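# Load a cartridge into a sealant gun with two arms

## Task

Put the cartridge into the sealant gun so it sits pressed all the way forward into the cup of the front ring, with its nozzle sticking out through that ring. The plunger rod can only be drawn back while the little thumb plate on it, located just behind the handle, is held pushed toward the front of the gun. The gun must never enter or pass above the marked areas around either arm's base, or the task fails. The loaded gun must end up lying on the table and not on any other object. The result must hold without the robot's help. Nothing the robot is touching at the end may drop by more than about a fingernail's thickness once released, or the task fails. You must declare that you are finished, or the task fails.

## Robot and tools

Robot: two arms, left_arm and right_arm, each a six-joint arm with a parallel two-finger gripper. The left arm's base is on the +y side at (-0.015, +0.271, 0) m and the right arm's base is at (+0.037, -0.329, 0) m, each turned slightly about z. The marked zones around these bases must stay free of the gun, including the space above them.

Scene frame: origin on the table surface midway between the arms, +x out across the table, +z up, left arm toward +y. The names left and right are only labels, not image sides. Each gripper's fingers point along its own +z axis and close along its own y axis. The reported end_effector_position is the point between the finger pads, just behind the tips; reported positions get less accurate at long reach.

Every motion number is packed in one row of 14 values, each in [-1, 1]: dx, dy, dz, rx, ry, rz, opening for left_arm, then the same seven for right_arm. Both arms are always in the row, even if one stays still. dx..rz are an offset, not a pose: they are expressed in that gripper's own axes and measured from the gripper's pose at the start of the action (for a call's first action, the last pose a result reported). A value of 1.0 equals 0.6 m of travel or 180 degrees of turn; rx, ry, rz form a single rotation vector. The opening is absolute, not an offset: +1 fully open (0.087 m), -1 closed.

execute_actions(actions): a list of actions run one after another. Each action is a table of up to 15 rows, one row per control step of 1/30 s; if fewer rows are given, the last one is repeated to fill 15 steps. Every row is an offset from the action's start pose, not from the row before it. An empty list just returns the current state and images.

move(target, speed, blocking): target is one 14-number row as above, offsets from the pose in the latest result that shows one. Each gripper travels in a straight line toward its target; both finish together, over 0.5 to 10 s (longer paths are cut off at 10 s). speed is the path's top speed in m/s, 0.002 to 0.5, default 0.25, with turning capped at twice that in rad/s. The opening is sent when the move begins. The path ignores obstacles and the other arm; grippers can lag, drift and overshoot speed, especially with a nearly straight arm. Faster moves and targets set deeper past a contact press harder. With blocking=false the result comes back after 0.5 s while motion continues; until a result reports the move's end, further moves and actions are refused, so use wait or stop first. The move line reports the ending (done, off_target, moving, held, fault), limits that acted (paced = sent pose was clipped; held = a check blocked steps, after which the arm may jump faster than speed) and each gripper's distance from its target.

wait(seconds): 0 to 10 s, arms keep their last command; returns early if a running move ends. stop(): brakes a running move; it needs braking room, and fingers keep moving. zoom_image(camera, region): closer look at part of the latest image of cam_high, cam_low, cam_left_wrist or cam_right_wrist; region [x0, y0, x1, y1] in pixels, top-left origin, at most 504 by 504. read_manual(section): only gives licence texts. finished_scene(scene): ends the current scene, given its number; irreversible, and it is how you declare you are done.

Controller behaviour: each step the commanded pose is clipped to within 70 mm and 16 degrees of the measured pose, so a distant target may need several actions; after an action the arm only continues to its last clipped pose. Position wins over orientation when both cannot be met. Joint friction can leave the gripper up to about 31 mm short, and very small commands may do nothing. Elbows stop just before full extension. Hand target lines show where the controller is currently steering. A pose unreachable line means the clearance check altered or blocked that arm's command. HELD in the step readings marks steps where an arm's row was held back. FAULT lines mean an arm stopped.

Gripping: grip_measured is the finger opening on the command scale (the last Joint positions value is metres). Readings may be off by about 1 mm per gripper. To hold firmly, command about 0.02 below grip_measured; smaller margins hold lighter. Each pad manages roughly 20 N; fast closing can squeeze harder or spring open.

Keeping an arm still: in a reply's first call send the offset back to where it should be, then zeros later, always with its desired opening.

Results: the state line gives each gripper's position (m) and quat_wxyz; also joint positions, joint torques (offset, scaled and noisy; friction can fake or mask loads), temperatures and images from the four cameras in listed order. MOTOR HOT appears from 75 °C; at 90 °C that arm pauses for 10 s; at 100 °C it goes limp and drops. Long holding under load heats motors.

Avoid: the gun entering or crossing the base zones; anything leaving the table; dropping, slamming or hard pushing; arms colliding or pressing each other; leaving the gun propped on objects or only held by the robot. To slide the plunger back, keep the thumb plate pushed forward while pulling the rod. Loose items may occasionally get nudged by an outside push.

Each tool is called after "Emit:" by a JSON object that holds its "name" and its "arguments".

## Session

Emit:
{"name": "execute_actions", "arguments": {"actions": []}}

Scene clock: 0.00 s.
left_arm: end_effector_position=(+0.6105, +0.1901, +0.3078) grip_measured=+1.000 end_effector_quat_wxyz=(+0.598, -0.579, +0.385, -0.399) | right_arm: end_effector_position=(+0.1936, -0.1103, +0.2930) grip_measured=+0.997 end_effector_quat_wxyz=(-0.576, +0.746, -0.332, +0.046)
Joint positions: left_arm=[-0.432  2.043  1.605  0.479 -0.636 -1.548  0.087] | right_arm=[ 1.026  0.66   0.888 -0.567  0.056 -1.211  0.087]
Joint velocities: left_arm=[-0.002  0.012  0.007 -0.051 -0.051  0.007  0.   ] | right_arm=[-0.002  0.007 -0.007  0.007 -0.051 -0.022 -0.   ]
Joint torques (N m, as the arm reports them, + toward a larger angle): no reading
Hand target (left_arm): +0.611, +0.190, +0.308; +0.598, -0.579, +0.385, -0.399
Hand target (right_arm): +0.194, -0.110, +0.293; -0.576, +0.746, -0.332, +0.046

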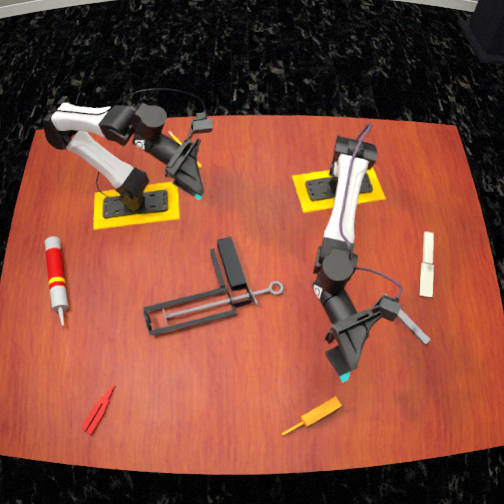

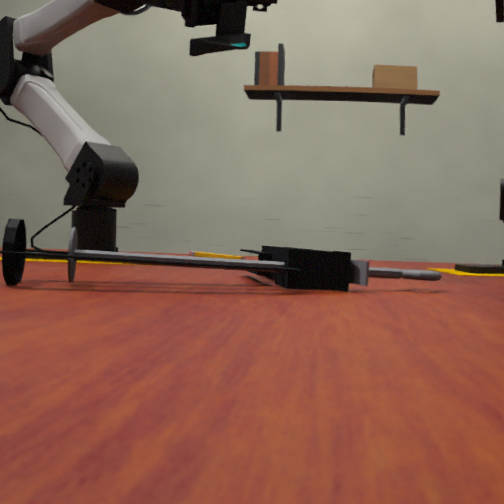

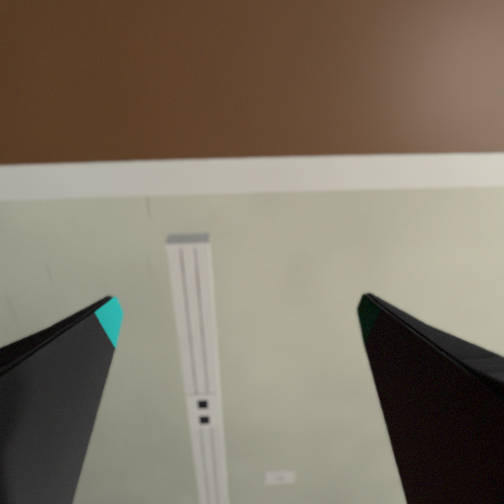

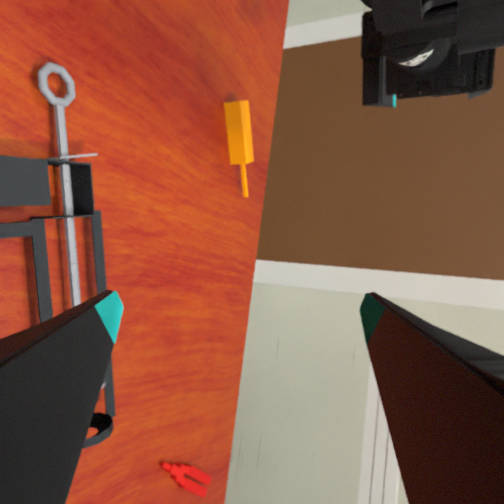

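Emit:
{"name": "zoom_image", "arguments": {"camera": "cam_high", "region": [130,225,310,345]}}

Region (130, 225, 310, 345) of cam_high's 504x504 image, scaled by 2.800, with more detail than that image has.

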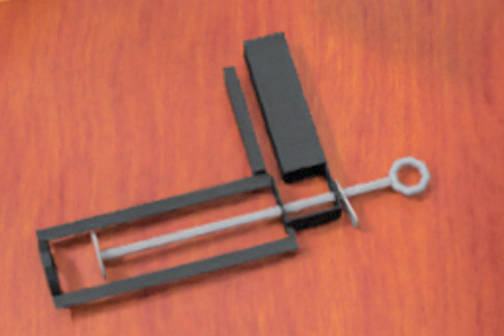

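Emit:
{"name": "move", "arguments": {"target": [-0.036,0.328,-0.552,-0.5034,0.1005,0.098,0.3, 0.234,0.139,0.276,-0.0997,0.4472,0.5492,-0.35], "speed": 0.3}}

Scene clock: 65.43 s.
left_arm: end_effector_position=(+0.3101, +0.0860, +0.1069) grip_measured=+0.300 end_effector_quat_wxyz=(+0.009, -0.714, +0.700, -0.016) | right_arm: end_effector_position=(+0.3352, -0.0604, +0.1189) grip_measured=-0.350 end_effector_quat_wxyz=(+0.002, -0.150, +0.989, -0.006)
Joint positions: left_arm=[-0.61   1.854  1.57  -1.249 -0.005 -2.008  0.057] | right_arm=[ 0.593  2.293  2.28  -1.561  0.013  0.398  0.028]
Joint velocities: left_arm=[-0.017 -0.007 -0.007  0.022  0.007 -0.022  0.001] | right_arm=[ 0.007 -0.012  0.012 -0.066 -0.007 -0.037  0.001]
Joint torques (N m, as the arm reports them, + toward a larger angle): left_arm=[-0.88 -7.46  5.67  0.25  0.13  0.01] | right_arm=[ -0.31 -10.18   8.06   0.34  -0.05   0.15]
Hand target (left_arm): +0.303, +0.083, +0.100; +0.001, +0.708, -0.706, +0.001
Hand target (right_arm): +0.338, -0.058, +0.123; +0.006, -0.142, +0.990, +0.001
Off the commanded pose (left_arm): 0.010 m, 2 deg.
Off the commanded pose (right_arm): 0.005 m, 1 deg.
joint sent to its limit (right arm) — the command would take joint 4 (wrist pitch) past its lower limit, so that joint was sent only as far as its limit.
move: done

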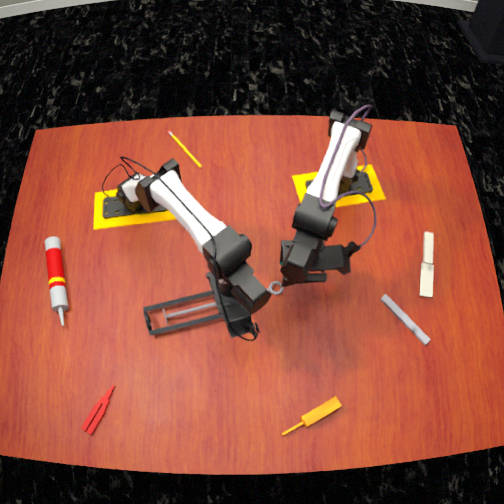

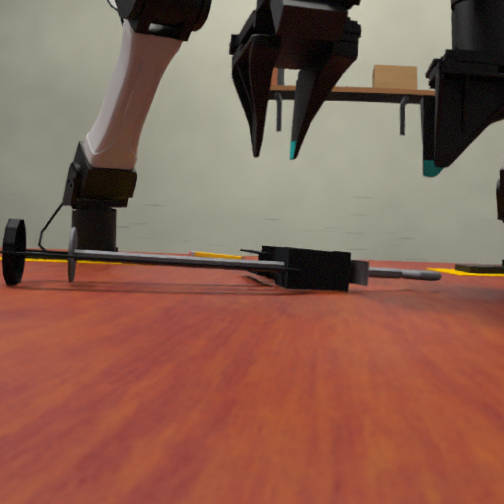

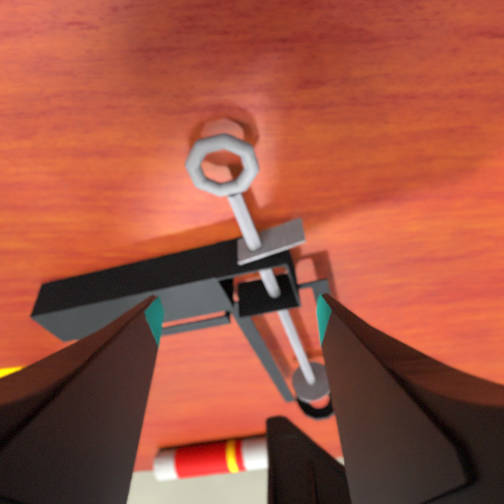

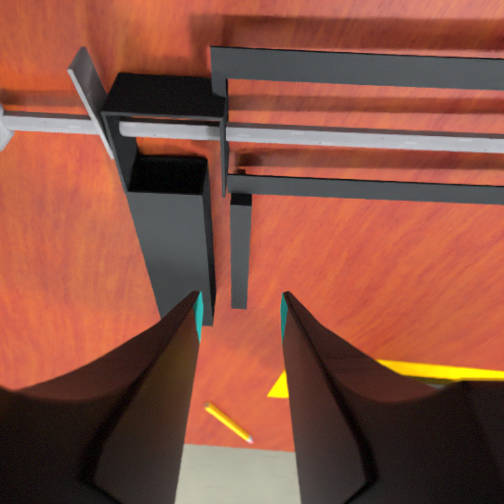

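Emit:
{"name": "move", "arguments": {"target": [0.018,0.02,0.152,0,0,0,0.3, 0,0,0,0,0,0,-0.35], "speed": 0.12}}

Scene clock: 82.83 s.
left_arm: end_effector_position=(+0.3074, +0.0759, +0.0252) grip_measured=+0.300 end_effector_quat_wxyz=(+0.010, -0.715, +0.699, -0.024) | right_arm: end_effector_position=(+0.3348, -0.0604, +0.1190) grip_measured=-0.350 end_effector_quat_wxyz=(+0.001, -0.149, +0.989, -0.006)
Joint positions: left_arm=[-0.639  1.909  1.308 -0.917 -0.004 -2.041  0.057] | right_arm=[ 0.593  2.293  2.28  -1.562  0.012  0.399  0.028]
Joint velocities: left_arm=[ 0.007 -0.007  0.007  0.051  0.066  0.037  0.   ] | right_arm=[ 0.007 -0.002 -0.007  0.022 -0.007  0.037  0.   ]
Joint torques (N m, as the arm reports them, + toward a larger angle): left_arm=[-0.89 -7.99  4.26  0.64  0.   -0.1 ] | right_arm=[  0.16 -10.5    5.92   0.4    0.05   0.06]
Hand target (left_arm): +0.302, +0.075, +0.016; -0.009, +0.714, -0.700, +0.016
Hand target (right_arm): +0.335, -0.060, +0.119; +0.002, -0.150, +0.989, -0.006
Off the commanded pose (left_arm): 0.011 m, 1 deg.
Off the commanded pose (right_arm): 0.000 m, 0 deg.
move: off_target (left_arm)

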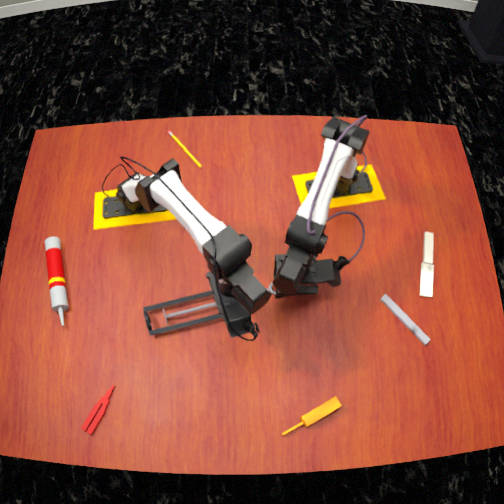

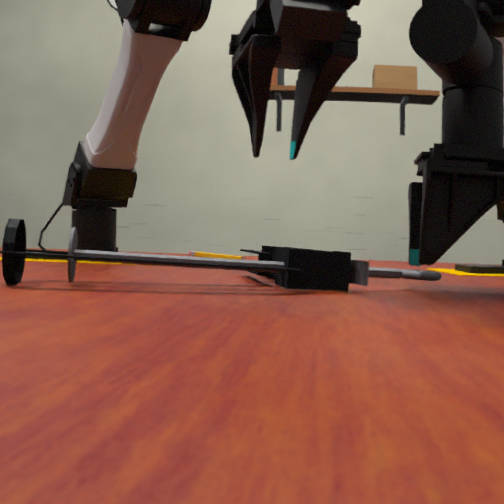

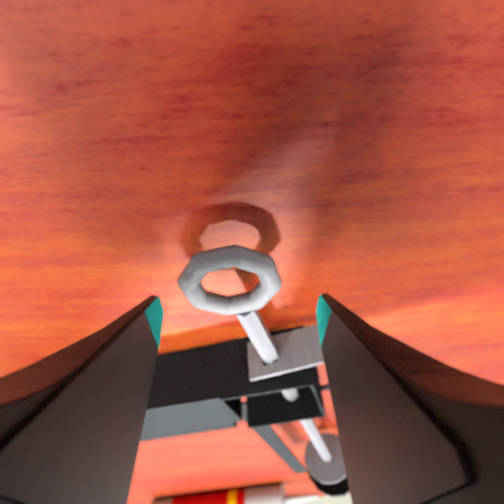

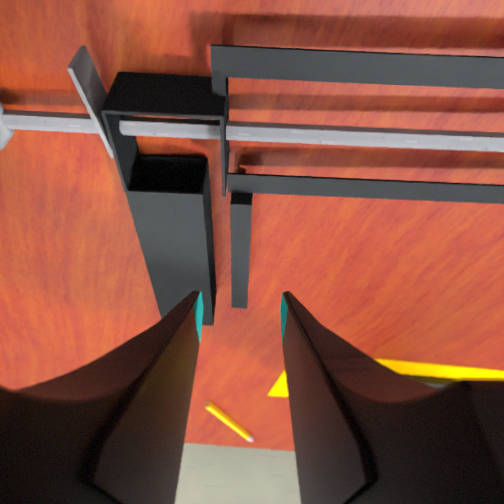

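Emit:
{"name": "move", "arguments": {"target": [-0.005,0.012,0.03,0,0.13,0,0.3, 0,0,0,0,0,0,-0.35], "speed": 0.12}}

Scene clock: 94.60 s.
left_arm: end_effector_position=(+0.3037, +0.0743, +0.0082) grip_measured=+0.300 end_effector_quat_wxyz=(-0.132, -0.695, +0.687, -0.166) | right_arm: end_effector_position=(+0.3348, -0.0604, +0.1190) grip_measured=-0.350 end_effector_quat_wxyz=(+0.001, -0.149, +0.989, -0.006)
Joint positions: left_arm=[-0.464  1.881  1.048 -0.565  0.393 -1.888  0.057] | right_arm=[ 0.593  2.293  2.28  -1.562  0.012  0.399  0.028]
Joint velocities: left_arm=[-0.002 -0.007 -0.007  0.022 -0.007 -0.022  0.   ] | right_arm=[-0.002 -0.017 -0.017 -0.051  0.007  0.022 -0.001]
Joint torques (N m, as the arm reports them, + toward a larger angle): left_arm=[ 0.71 -9.26  3.6   0.85  0.37  0.02] | right_arm=[  0.17 -10.52   5.88   0.38   0.04   0.08]
Hand target (left_arm): +0.301, +0.077, +0.007; +0.133, +0.695, -0.686, +0.170
Hand target (right_arm): +0.335, -0.060, +0.119; +0.001, -0.149, +0.989, -0.006
Off the commanded pose (left_arm): 0.005 m, 0 deg.
Off the commanded pose (right_arm): 0.000 m, 0 deg.
move: done

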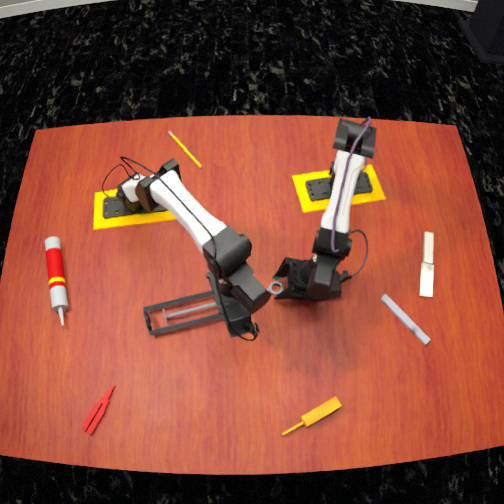

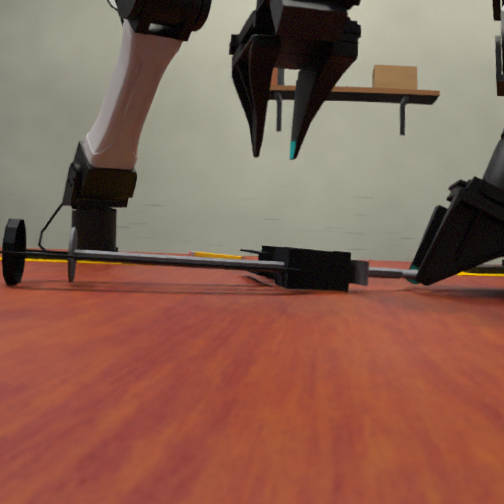

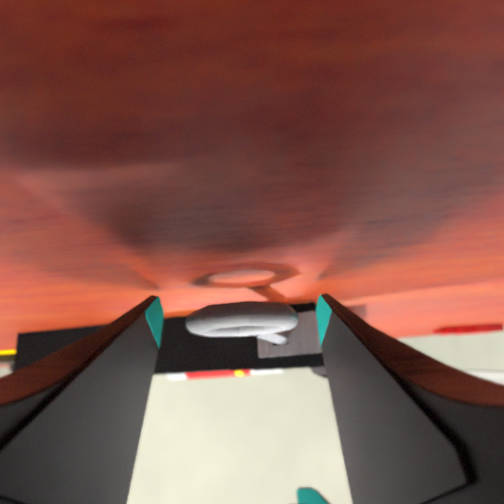

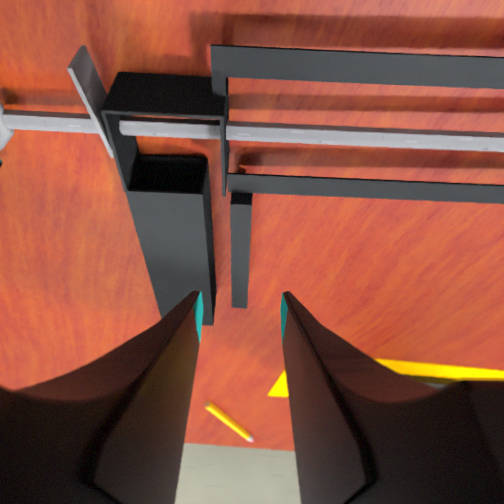

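Emit:
{"name": "move", "arguments": {"target": [0.008,0,-0.012,0.025,0,-0.055,0.1, 0,0,0,0,0,0,-0.35], "speed": 0.12}}

Emit:
{"name": "execute_actions", "arguments": {"actions": [[[0,0,0,0,0,0,0.0, 0,0,0,0,0,0,-0.35],[0,0,0,0,0,0,-0.04, 0,0,0,0,0,0,-0.35],[0,0,0,0,0,0,-0.08, 0,0,0,0,0,0,-0.35],[0,0,0,0,0,0,-0.11, 0,0,0,0,0,0,-0.35],[0,0,0,0,0,0,-0.14, 0,0,0,0,0,0,-0.35],[0,0,0,0,0,0,-0.17, 0,0,0,0,0,0,-0.35],[0,0,0,0,0,0,-0.2, 0,0,0,0,0,0,-0.35],[0,0,0,0,0,0,-0.23, 0,0,0,0,0,0,-0.35],[0,0,0,0,0,0,-0.26, 0,0,0,0,0,0,-0.35],[0,0,0,0,0,0,-0.29, 0,0,0,0,0,0,-0.35],[0,0,0,0,0,0,-0.32, 0,0,0,0,0,0,-0.35]]]}}

Scene clock: 111.37 s.
left_arm: end_effector_position=(+0.3076, +0.0744, +0.0161) grip_measured=+0.100 end_effector_quat_wxyz=(+0.126, +0.750, -0.625, +0.177) | right_arm: end_effector_position=(+0.3348, -0.0604, +0.1190) grip_measured=-0.350 end_effector_quat_wxyz=(+0.001, -0.149, +0.989, -0.006)
Joint positions: left_arm=[-0.478  1.813  0.982 -0.503  0.371 -2.083  0.048] | right_arm=[ 0.593  2.293  2.28  -1.562  0.012  0.399  0.028]
Joint velocities: left_arm=[ 0.007  0.017 -0.032  0.037 -0.066 -0.066  0.   ] | right_arm=[ 0.002 -0.017  0.012 -0.007 -0.037 -0.037 -0.   ]
Joint torques (N m, as the arm reports them, + toward a larger angle): left_arm=[-0.88 -9.48  3.67  0.99  0.19 -0.06] | right_arm=[  0.13 -10.53   5.92   0.39   0.04   0.07]
Hand target (left_arm): +0.303, +0.073, +0.016; +0.122, +0.749, -0.626, +0.179
Hand target (right_arm): +0.335, -0.060, +0.119; +0.001, -0.149, +0.989, -0.006
Off the commanded pose (left_arm): 0.004 m, 1 deg.
Off the commanded pose (right_arm): 0.000 m, 0 deg.
joint sent to its limit (left arm) — the command would take joint 6 (wrist roll) past its lower limit, so that joint was sent only as far as its limit.
move: done

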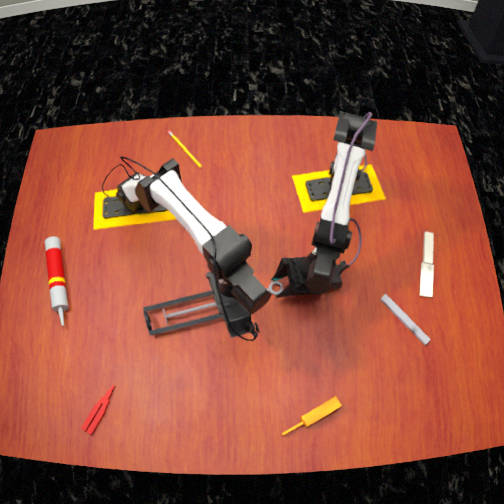

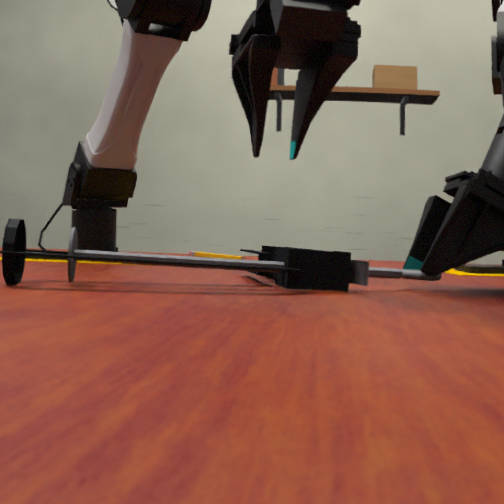

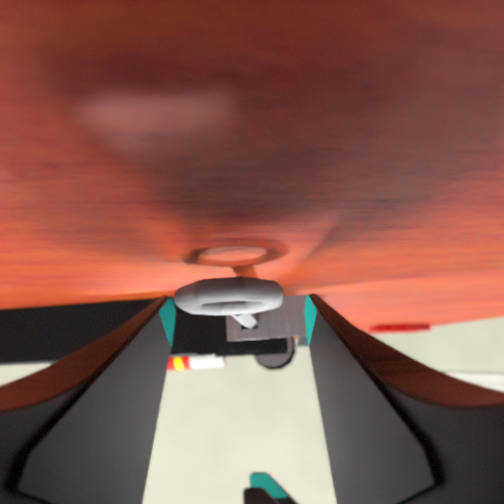

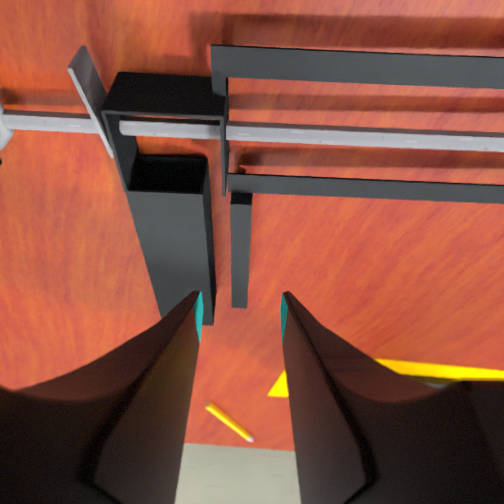

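Scene clock: 111.87 s.
left_arm: end_effector_position=(+0.3072, +0.0743, +0.0161) grip_measured=-0.197 end_effector_quat_wxyz=(+0.127, +0.750, -0.625, +0.176) | right_arm: end_effector_position=(+0.3348, -0.0604, +0.1190) grip_measured=-0.350 end_effector_quat_wxyz=(+0.001, -0.149, +0.989, -0.006)
Joint positions: left_arm=[-0.478  1.813  0.982 -0.504  0.372 -2.082  0.035] | right_arm=[ 0.593  2.293  2.28  -1.562  0.012  0.399  0.028]
Joint velocities: left_arm=[-0.012  0.002  0.007  0.037  0.022 -0.037 -0.001] | right_arm=[-0.007  0.007 -0.002 -0.081  0.022  0.007  0.001]
Joint torques (N m, as the arm reports them, + toward a larger angle): left_arm=[-0.12 -7.89  5.47  0.82  0.26 -0.03] | right_arm=[  0.12 -10.49   5.91   0.4    0.05   0.07]
Hand target (left_arm): +0.308, +0.074, +0.016; +0.126, +0.750, -0.625, +0.177
Hand target (right_arm): +0.335, -0.060, +0.119; +0.001, -0.149, +0.989, -0.006
Off the commanded pose (left_arm): 0.000 m, 0 deg.
Off the commanded pose (right_arm): 0.000 m, 0 deg.
Step readings (end_effector_position):
0: left_arm (+0.3076, +0.0744, +0.0161) | right_arm (+0.3348, -0.0604, +0.1190)
1: left_arm (+0.3076, +0.0744, +0.0161) | right_arm (+0.3348, -0.0604, +0.1190)
2: left_arm (+0.3075, +0.0744, +0.0162) | right_arm (+0.3348, -0.0604, +0.1190)
4: left_arm (+0.3073, +0.0743, +0.0162) | right_arm (+0.3348, -0.0604, +0.1190)
8: left_arm (+0.3072, +0.0743, +0.0161) | right_arm (+0.3348, -0.0604, +0.1190)
15: end_effector_position above

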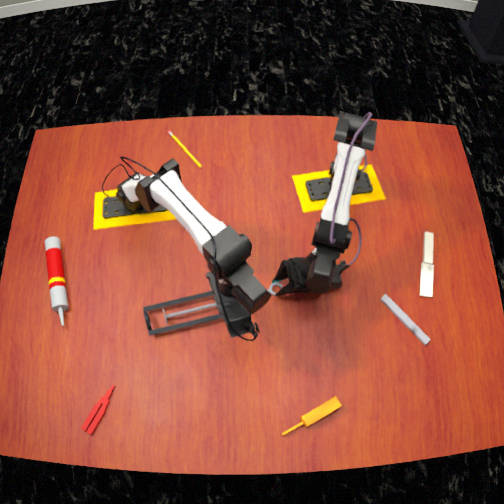

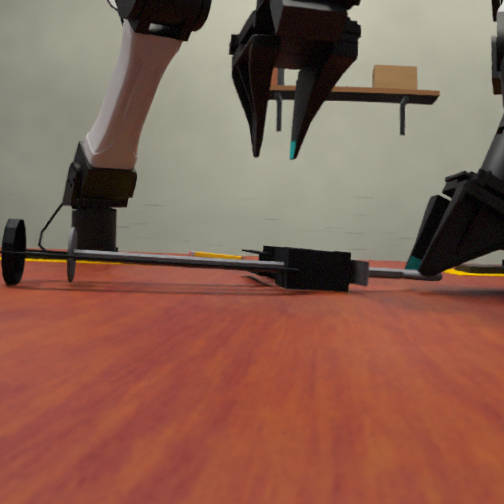

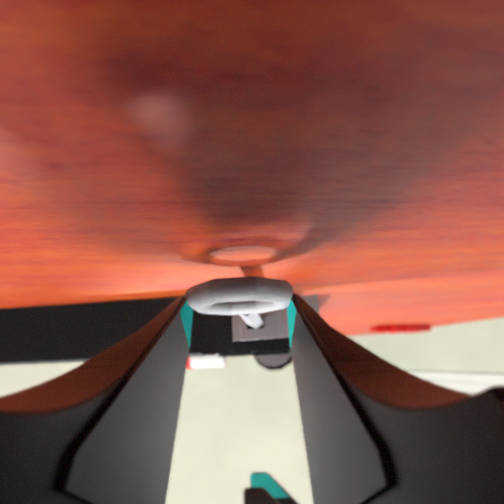

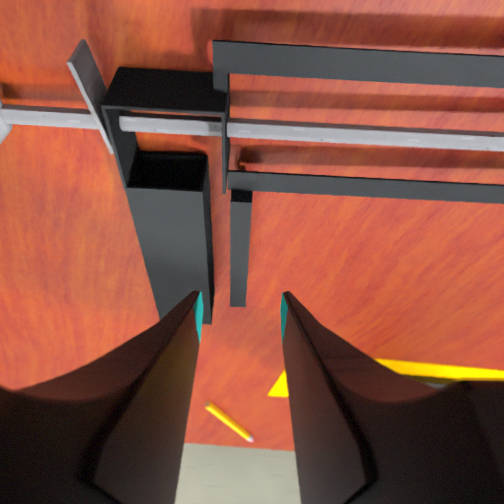

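Emit:
{"name": "move", "arguments": {"target": [0,0,0.02,0,0,0,-0.1, -0.012,0.105,0.125,0,-0.06,0.02,-0.35], "speed": 0.1}}

Scene clock: 122.70 s.
left_arm: end_effector_position=(+0.3087, +0.0735, +0.0129) grip_measured=-0.100 end_effector_quat_wxyz=(+0.128, +0.749, -0.625, +0.177) | right_arm: end_effector_position=(+0.3227, +0.0001, +0.0364) grip_measured=-0.350 end_effector_quat_wxyz=(+0.081, -0.120, +0.989, +0.003)
Joint positions: left_arm=[-0.478  1.826  0.982 -0.491  0.375 -2.083  0.039] | right_arm=[ 0.738  2.261  1.912 -1.096  0.102  0.595  0.028]
Joint velocities: left_arm=[-0.007 -0.012 -0.007 -0.037  0.007  0.007 -0.001] | right_arm=[-0.002 -0.002  0.007  0.095 -0.007 -0.022  0.001]
Joint torques (N m, as the arm reports them, + toward a larger angle): left_arm=[-0.98 -6.25  4.91  1.14  0.22 -0.12] | right_arm=[  0.67 -12.68   4.55   0.7    0.27   0.17]
Hand target (left_arm): +0.308, +0.070, +0.005; +0.127, +0.749, -0.626, +0.176
Hand target (right_arm): +0.323, +0.001, +0.043; +0.095, -0.118, +0.988, +0.008
Off the commanded pose (left_arm): 0.009 m, 0 deg.
Off the commanded pose (right_arm): 0.007 m, 2 deg.
joint sent to its limit (left arm) — the command would take joint 6 (wrist roll) past its lower limit, so that joint was sent only as far as its limit.
move: done

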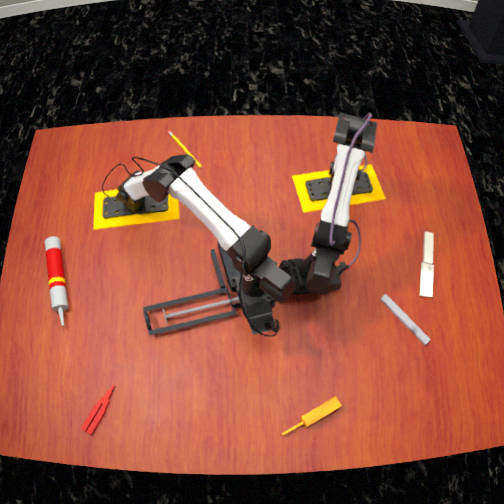

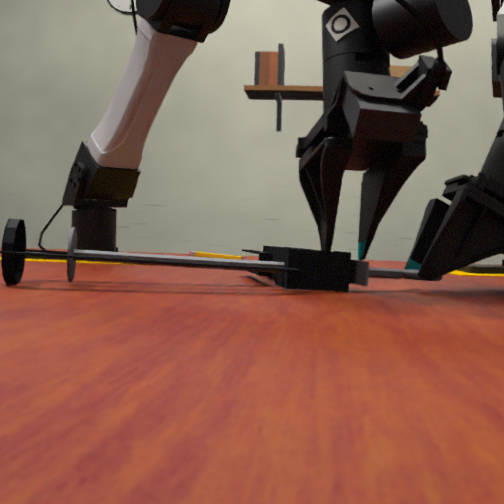

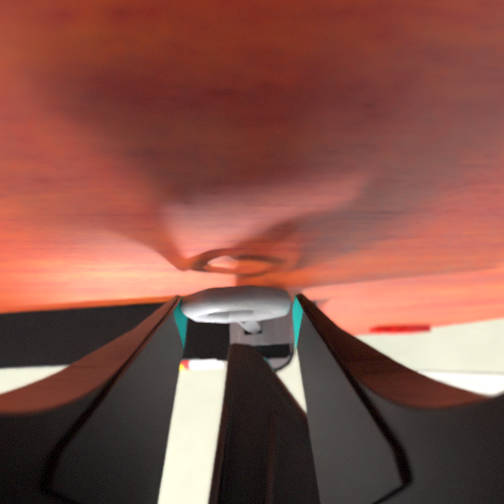

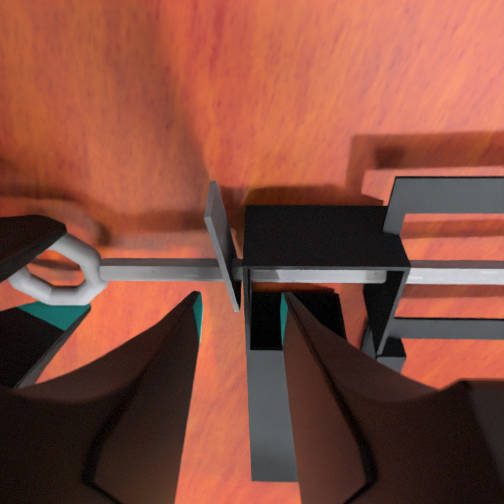

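Emit:
{"name": "move", "arguments": {"target": [0,0,0.02,0,0,0,-0.1, 0,0,0.022,0,0,0,-0.35], "speed": 0.03}}

Emit:
{"name": "zoom_image", "arguments": {"camera": "cam_low", "region": [290,220,460,300]}}

Scene clock: 131.07 s.
left_arm: end_effector_position=(+0.3095, +0.0728, +0.0093) grip_measured=-0.100 end_effector_quat_wxyz=(+0.129, +0.749, -0.625, +0.177) | right_arm: end_effector_position=(+0.3266, +0.0044, +0.0364) grip_measured=-0.350 end_effector_quat_wxyz=(+0.089, -0.119, +0.989, +0.010)
Joint positions: left_arm=[-0.478  1.839  0.982 -0.479  0.378 -2.083  0.039] | right_arm=[ 0.738  2.261  1.912 -1.073  0.102  0.596  0.028]
Joint velocities: left_arm=[ 0.012 -0.012 -0.002 -0.022 -0.037 -0.066 -0.   ] | right_arm=[-0.007 -0.012 -0.007  0.022 -0.037 -0.037  0.002]
Joint torques (N m, as the arm reports them, + toward a larger angle): left_arm=[-0.96 -6.42  4.87  1.14  0.23 -0.14] | right_arm=[ 0.   -9.76  4.24  0.77  0.08  0.04]
Hand target (left_arm): +0.310, +0.069, +0.002; +0.128, +0.748, -0.626, +0.177
Hand target (right_arm): +0.325, +0.000, +0.024; +0.080, -0.120, +0.989, +0.003
Off the commanded pose (left_arm): 0.008 m, 0 deg.
Off the commanded pose (right_arm): 0.014 m, 1 deg.
joint sent to its limit (left arm) — the command would take joint 6 (wrist roll) past its lower limit, so that joint was sent only as far as its limit.
move: off_target (right_arm)

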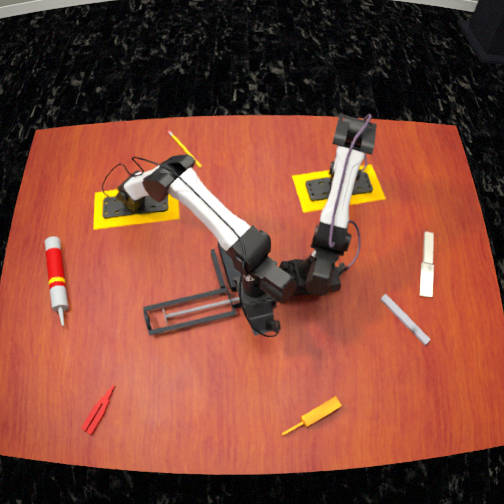

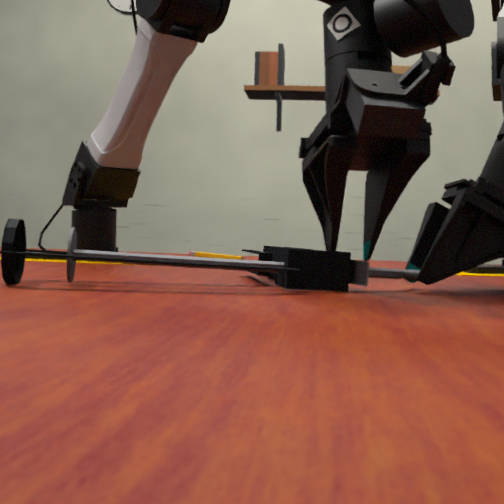

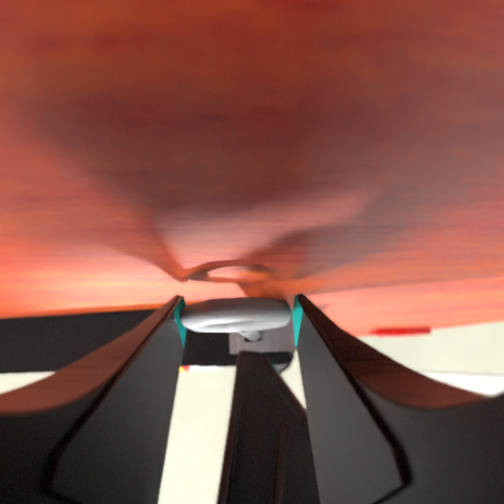

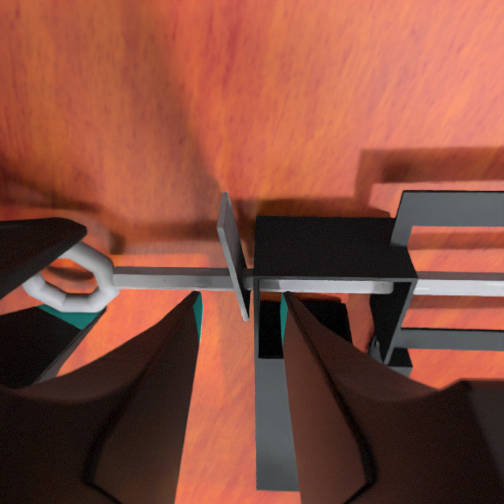

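Region (290, 220, 460, 300) of cam_low's 504x504 image, scaled by 2.965, with more detail than that image has; it fills the top 237 rows of this view, and the rest is white.

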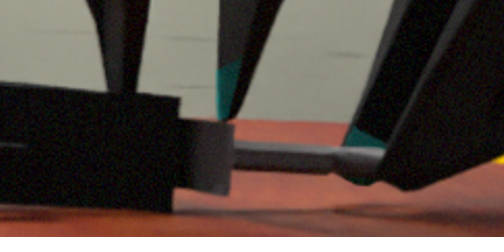

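Emit:
{"name": "execute_actions", "arguments": {"actions": [[[0,0,0,0,0,0,-0.14, 0.012,-0.008,0,0,0.005,0,-0.35],[0,0,0,0,0,0,-0.16, 0.012,-0.008,0,0,0.005,0,-0.35],[0,0,0,0,0,0,-0.18, 0.012,-0.008,0,0,0.005,0,-0.35],[0,0,0,0,0,0,-0.2, 0.012,-0.008,0,0,0.005,0,-0.35],[0,0,0,0,0,0,-0.22, 0.012,-0.008,0,0,0.005,0,-0.35],[0,0,0,0,0,0,-0.26, 0.012,-0.008,0,0,0.005,0,-0.35]]]}}

Emit:
{"name": "move", "arguments": {"target": [0.012,0,-0.027,0,0,0,-0.26, 0,0,0,0,0,0,-0.35], "speed": 0.03}}

Emit:
{"name": "zoom_image", "arguments": {"camera": "cam_low", "region": [290,220,460,300]}}

Scene clock: 140.27 s.
left_arm: end_effector_position=(+0.3093, +0.0727, +0.0093) grip_measured=-0.167 end_effector_quat_wxyz=(+0.130, +0.749, -0.625, +0.177) | right_arm: end_effector_position=(+0.3225, +0.0002, +0.0311) grip_measured=-0.350 end_effector_quat_wxyz=(+0.081, -0.120, +0.989, +0.005)
Joint positions: left_arm=[-0.478  1.839  0.982 -0.48   0.379 -2.084  0.036] | right_arm=[ 0.738  2.259  1.888 -1.071  0.101  0.596  0.028]
Joint velocities: left_arm=[ 0.002  0.012 -0.012 -0.007 -0.007 -0.066 -0.001] | right_arm=[-0.002 -0.012  0.002 -0.051  0.051 -0.081 -0.001]
Joint torques (N m, as the arm reports them, + toward a larger angle): left_arm=[-0.06 -8.02  5.4   0.8   0.26 -0.03] | right_arm=[ -0.15 -12.07   4.76   0.64   0.02   0.05]
Hand target (left_arm): +0.309, +0.073, +0.009; +0.129, +0.749, -0.625, +0.177
Hand target (right_arm): +0.321, -0.002, +0.035; +0.081, -0.119, +0.989, +0.009
Off the commanded pose (left_arm): 0.000 m, 0 deg.
Off the commanded pose (right_arm): 0.005 m, 1 deg.
Step readings (end_effector_position):
0: left_arm (+0.3095, +0.0728, +0.0093) | right_arm (+0.3268, +0.0046, +0.0364)
1: left_arm (+0.3094, +0.0728, +0.0093) | right_arm (+0.3265, +0.0042, +0.0356)
2: left_arm (+0.3093, +0.0727, +0.0093) | right_arm (+0.3257, +0.0034, +0.0350)
4: left_arm (+0.3093, +0.0727, +0.0093) | right_arm (+0.3237, +0.0014, +0.0325)
8: left_arm (+0.3093, +0.0727, +0.0093) | right_arm (+0.3225, +0.0002, +0.0311)
15: end_effector_position above

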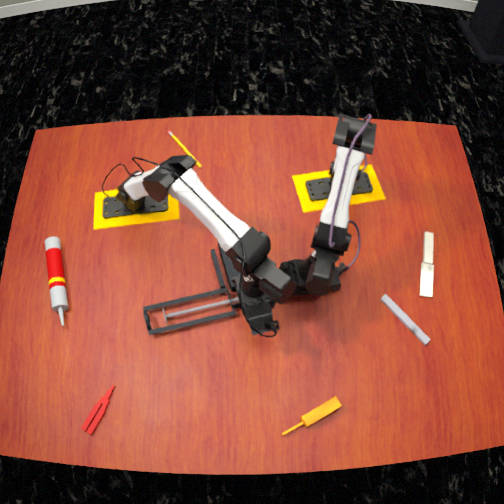

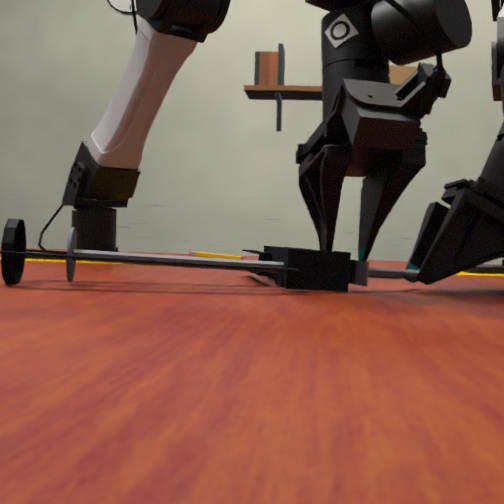

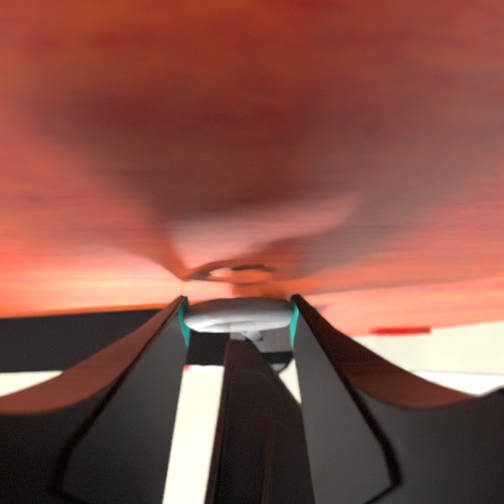

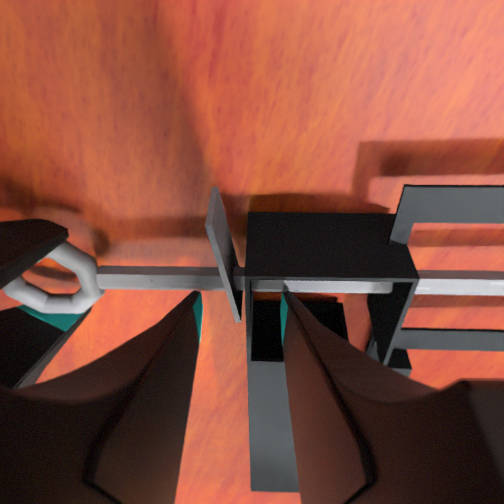

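Scene clock: 141.10 s.
left_arm: end_effector_position=(+0.3055, +0.0765, +0.0096) grip_measured=-0.167 end_effector_quat_wxyz=(+0.126, +0.753, -0.624, +0.165) | right_arm: end_effector_position=(+0.3218, +0.0009, +0.0311) grip_measured=-0.350 end_effector_quat_wxyz=(+0.080, -0.120, +0.990, +0.007)
Joint positions: left_arm=[-0.478  1.828  0.982 -0.509  0.362 -2.084  0.036] | right_arm=[ 0.738  2.259  1.888 -1.071  0.095  0.596  0.028]
Joint velocities: left_arm=[-0.007 -0.007  0.002 -0.037 -0.037 -0.051  0.001] | right_arm=[-0.017 -0.002  0.017  0.022  0.037  0.007 -0.   ]
Joint torques (N m, as the arm reports them, + toward a larger angle): left_arm=[ -0.1  -10.39   7.5    0.4    0.47  -0.02] | right_arm=[  0.2  -10.66   6.34   0.6    0.18   0.07]
Hand target (left_arm): +0.309, +0.073, +0.027; +0.130, +0.749, -0.625, +0.177
Hand target (right_arm): +0.323, +0.000, +0.031; +0.081, -0.120, +0.989, +0.005
Off the commanded pose (left_arm): 0.018 m, 1 deg.
Off the commanded pose (right_arm): 0.001 m, 0 deg.
move: off_target (left_arm)

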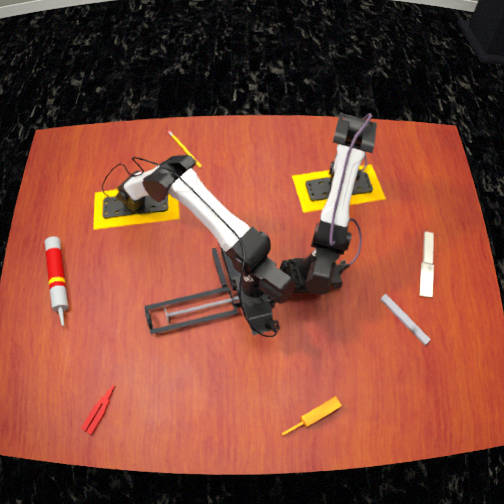

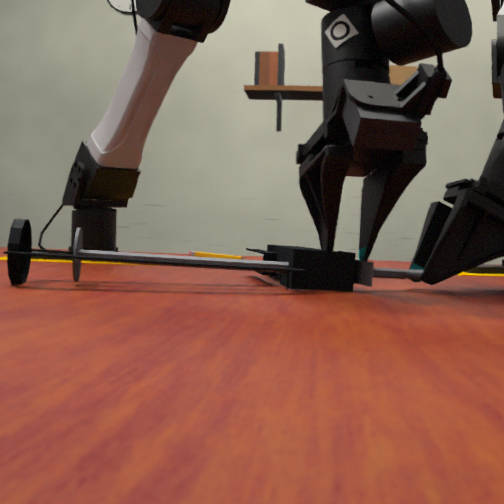

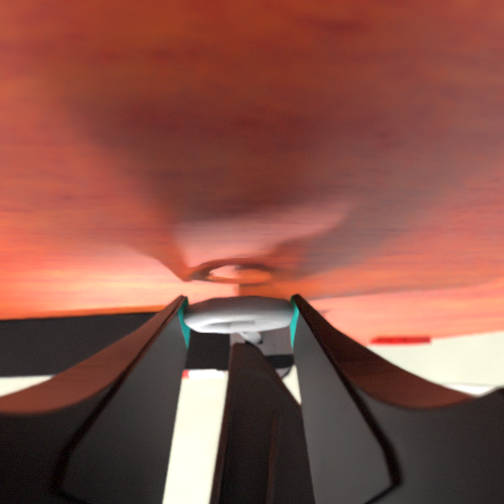

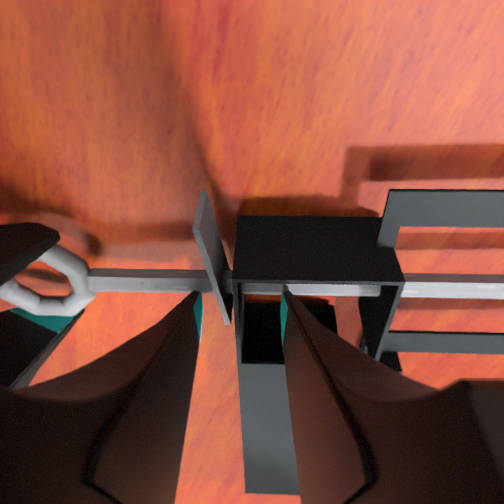

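Region (290, 220, 460, 300) of cam_low's 504x504 image, scaled by 2.965, with more detail than that image has; it fills the top 237 rows of this view, and the rest is white.

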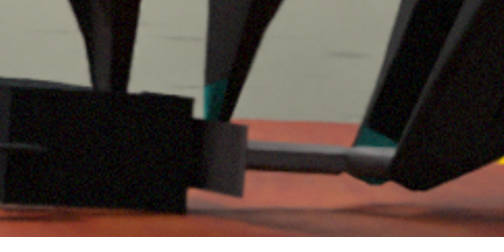

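Emit:
{"name": "execute_actions", "arguments": {"actions": [[[0.02,0,-0.035,0,0,0,-0.26, 0,0,0,0,0,0,-0.4],[0.02,0,-0.035,0,0,0,-0.26, 0,0,0,0,0,0,-0.42],[0.02,0,-0.035,0,0,0,-0.26, 0,0,0,0,0,0,-0.44],[0.02,0,-0.035,0,0,0,-0.26, 0,0,0,0,0,0,-0.46],[0.02,0,-0.035,0,0,0,-0.26, 0,0,0,0,0,0,-0.48],[0.02,0,-0.035,0,0,0,-0.26, 0,0,0,0,0,0,-0.5],[0.02,0,-0.035,0,0,0,-0.26, 0,0,0,0,0,0,-0.53],[0.02,0,-0.035,0,0,0,-0.26, 0,0,0,0,0,0,-0.56],[0.02,0,-0.035,0,0,0,-0.26, 0,0,0,0,0,0,-0.59],[0.02,0,-0.035,0,0,0,-0.26, 0,0,0,0,0,0,-0.62],[0.02,0,-0.035,0,0,0,-0.26, 0,0,0,0,0,0,-0.65]],[[0,0,-0.01,0,0,0,-0.26, 0,0,0,0,0,0,-0.68],[0,0,-0.01,0,0,0,-0.26, 0,0,0,0,0,0,-0.71],[0,0,-0.01,0,0,0,-0.26, 0,0,0,0,0,0,-0.74],[0,0,-0.01,0,0,0,-0.26, 0,0,0,0,0,0,-0.77],[0,0,-0.01,0,0,0,-0.26, 0,0,0,0,0,0,-0.8],[0,0,-0.01,0,0,0,-0.26, 0,0,0,0,0,0,-0.83],[0,0,-0.01,0,0,0,-0.26, 0,0,0,0,0,0,-0.86],[0,0,-0.01,0,0,0,-0.26, 0,0,0,0,0,0,-0.89],[0,0,-0.01,0,0,0,-0.26, 0,0,0,0,0,0,-0.92],[0,0,-0.01,0,0,0,-0.26, 0,0,0,0,0,0,-0.95]]]}}

Scene clock: 156.23 s.
left_arm: end_effector_position=(+0.3027, +0.0818, +0.0111) grip_measured=-0.167 end_effector_quat_wxyz=(+0.117, +0.758, -0.624, +0.150) | right_arm: end_effector_position=(+0.3184, +0.0096, +0.0316) grip_measured=-0.851 end_effector_quat_wxyz=(+0.071, -0.120, +0.990, +0.029)
Joint positions: left_arm=[-0.478  1.817  0.995 -0.557  0.333 -2.082  0.036] | right_arm=[ 0.738  2.259  1.888 -1.054  0.05   0.6    0.007]
Joint velocities: left_arm=[ 0.007  0.002  0.007  0.037  0.081 -0.051 -0.   ] | right_arm=[ 0.007  0.007  0.007  0.066  0.037 -0.022  0.001]
Joint torques (N m, as the arm reports them, + toward a larger angle): left_arm=[ 0.37 -9.07  5.91  0.48  0.35  0.  ] | right_arm=[  0.2  -10.69   6.33   0.55   0.32   0.04]
Hand target (left_arm): +0.302, +0.083, +0.017; +0.120, +0.758, -0.623, +0.151
Hand target (right_arm): +0.319, +0.005, +0.031; +0.073, -0.120, +0.990, +0.019
Off the commanded pose (left_arm): 0.006 m, 0 deg.
Off the commanded pose (right_arm): 0.004 m, 1 deg.
Step readings (end_effector_position; steps 1 to 15: 1st action; 16 to 30: 2nd action):
0: left_arm (+0.3054, +0.0767, +0.0095) | right_arm (+0.3218, +0.0009, +0.0311)
1: left_arm (+0.3053, +0.0770, +0.0100) | right_arm (+0.3218, +0.0009, +0.0311)
2: left_arm (+0.3048, +0.0779, +0.0107) | right_arm (+0.3214, +0.0010, +0.0311)
4: left_arm (+0.3041, +0.0798, +0.0119) | right_arm (+0.3209, +0.0015, +0.0311)
8: left_arm (+0.3024, +0.0811, +0.0113) | right_arm (+0.3196, +0.0029, +0.0312)
15: left_arm (+0.3025, +0.0811, +0.0115) | right_arm (+0.3190, +0.0052, +0.0313)
16: left_arm (+0.3025, +0.0813, +0.0114) | right_arm (+0.3188, +0.0057, +0.0314)
17: left_arm (+0.3026, +0.0815, +0.0113) | right_arm (+0.3187, +0.0066, +0.0314)
19: left_arm (+0.3027, +0.0817, +0.0111) | right_arm (+0.3186, +0.0080, +0.0315)
23: left_arm (+0.3027, +0.0818, +0.0111) | right_arm (+0.3184, +0.0095, +0.0316)
30: end_effector_position above

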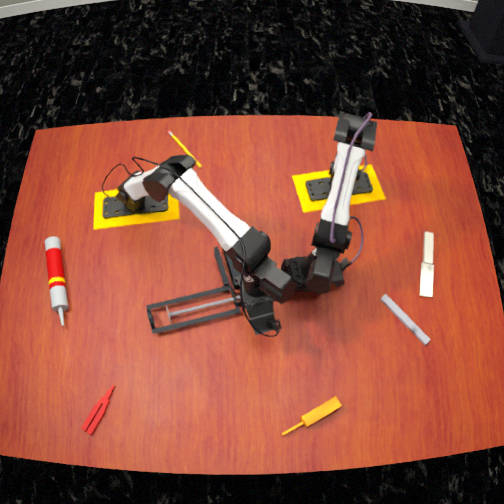

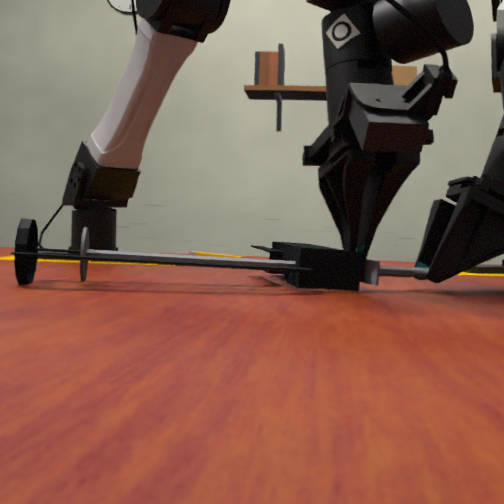

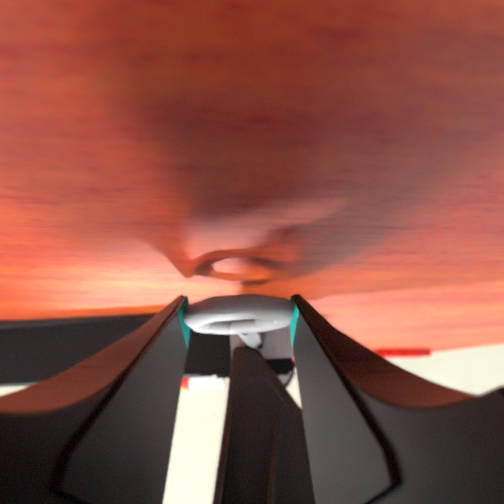

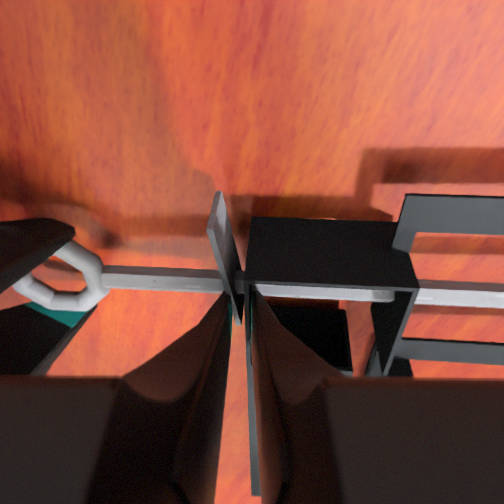

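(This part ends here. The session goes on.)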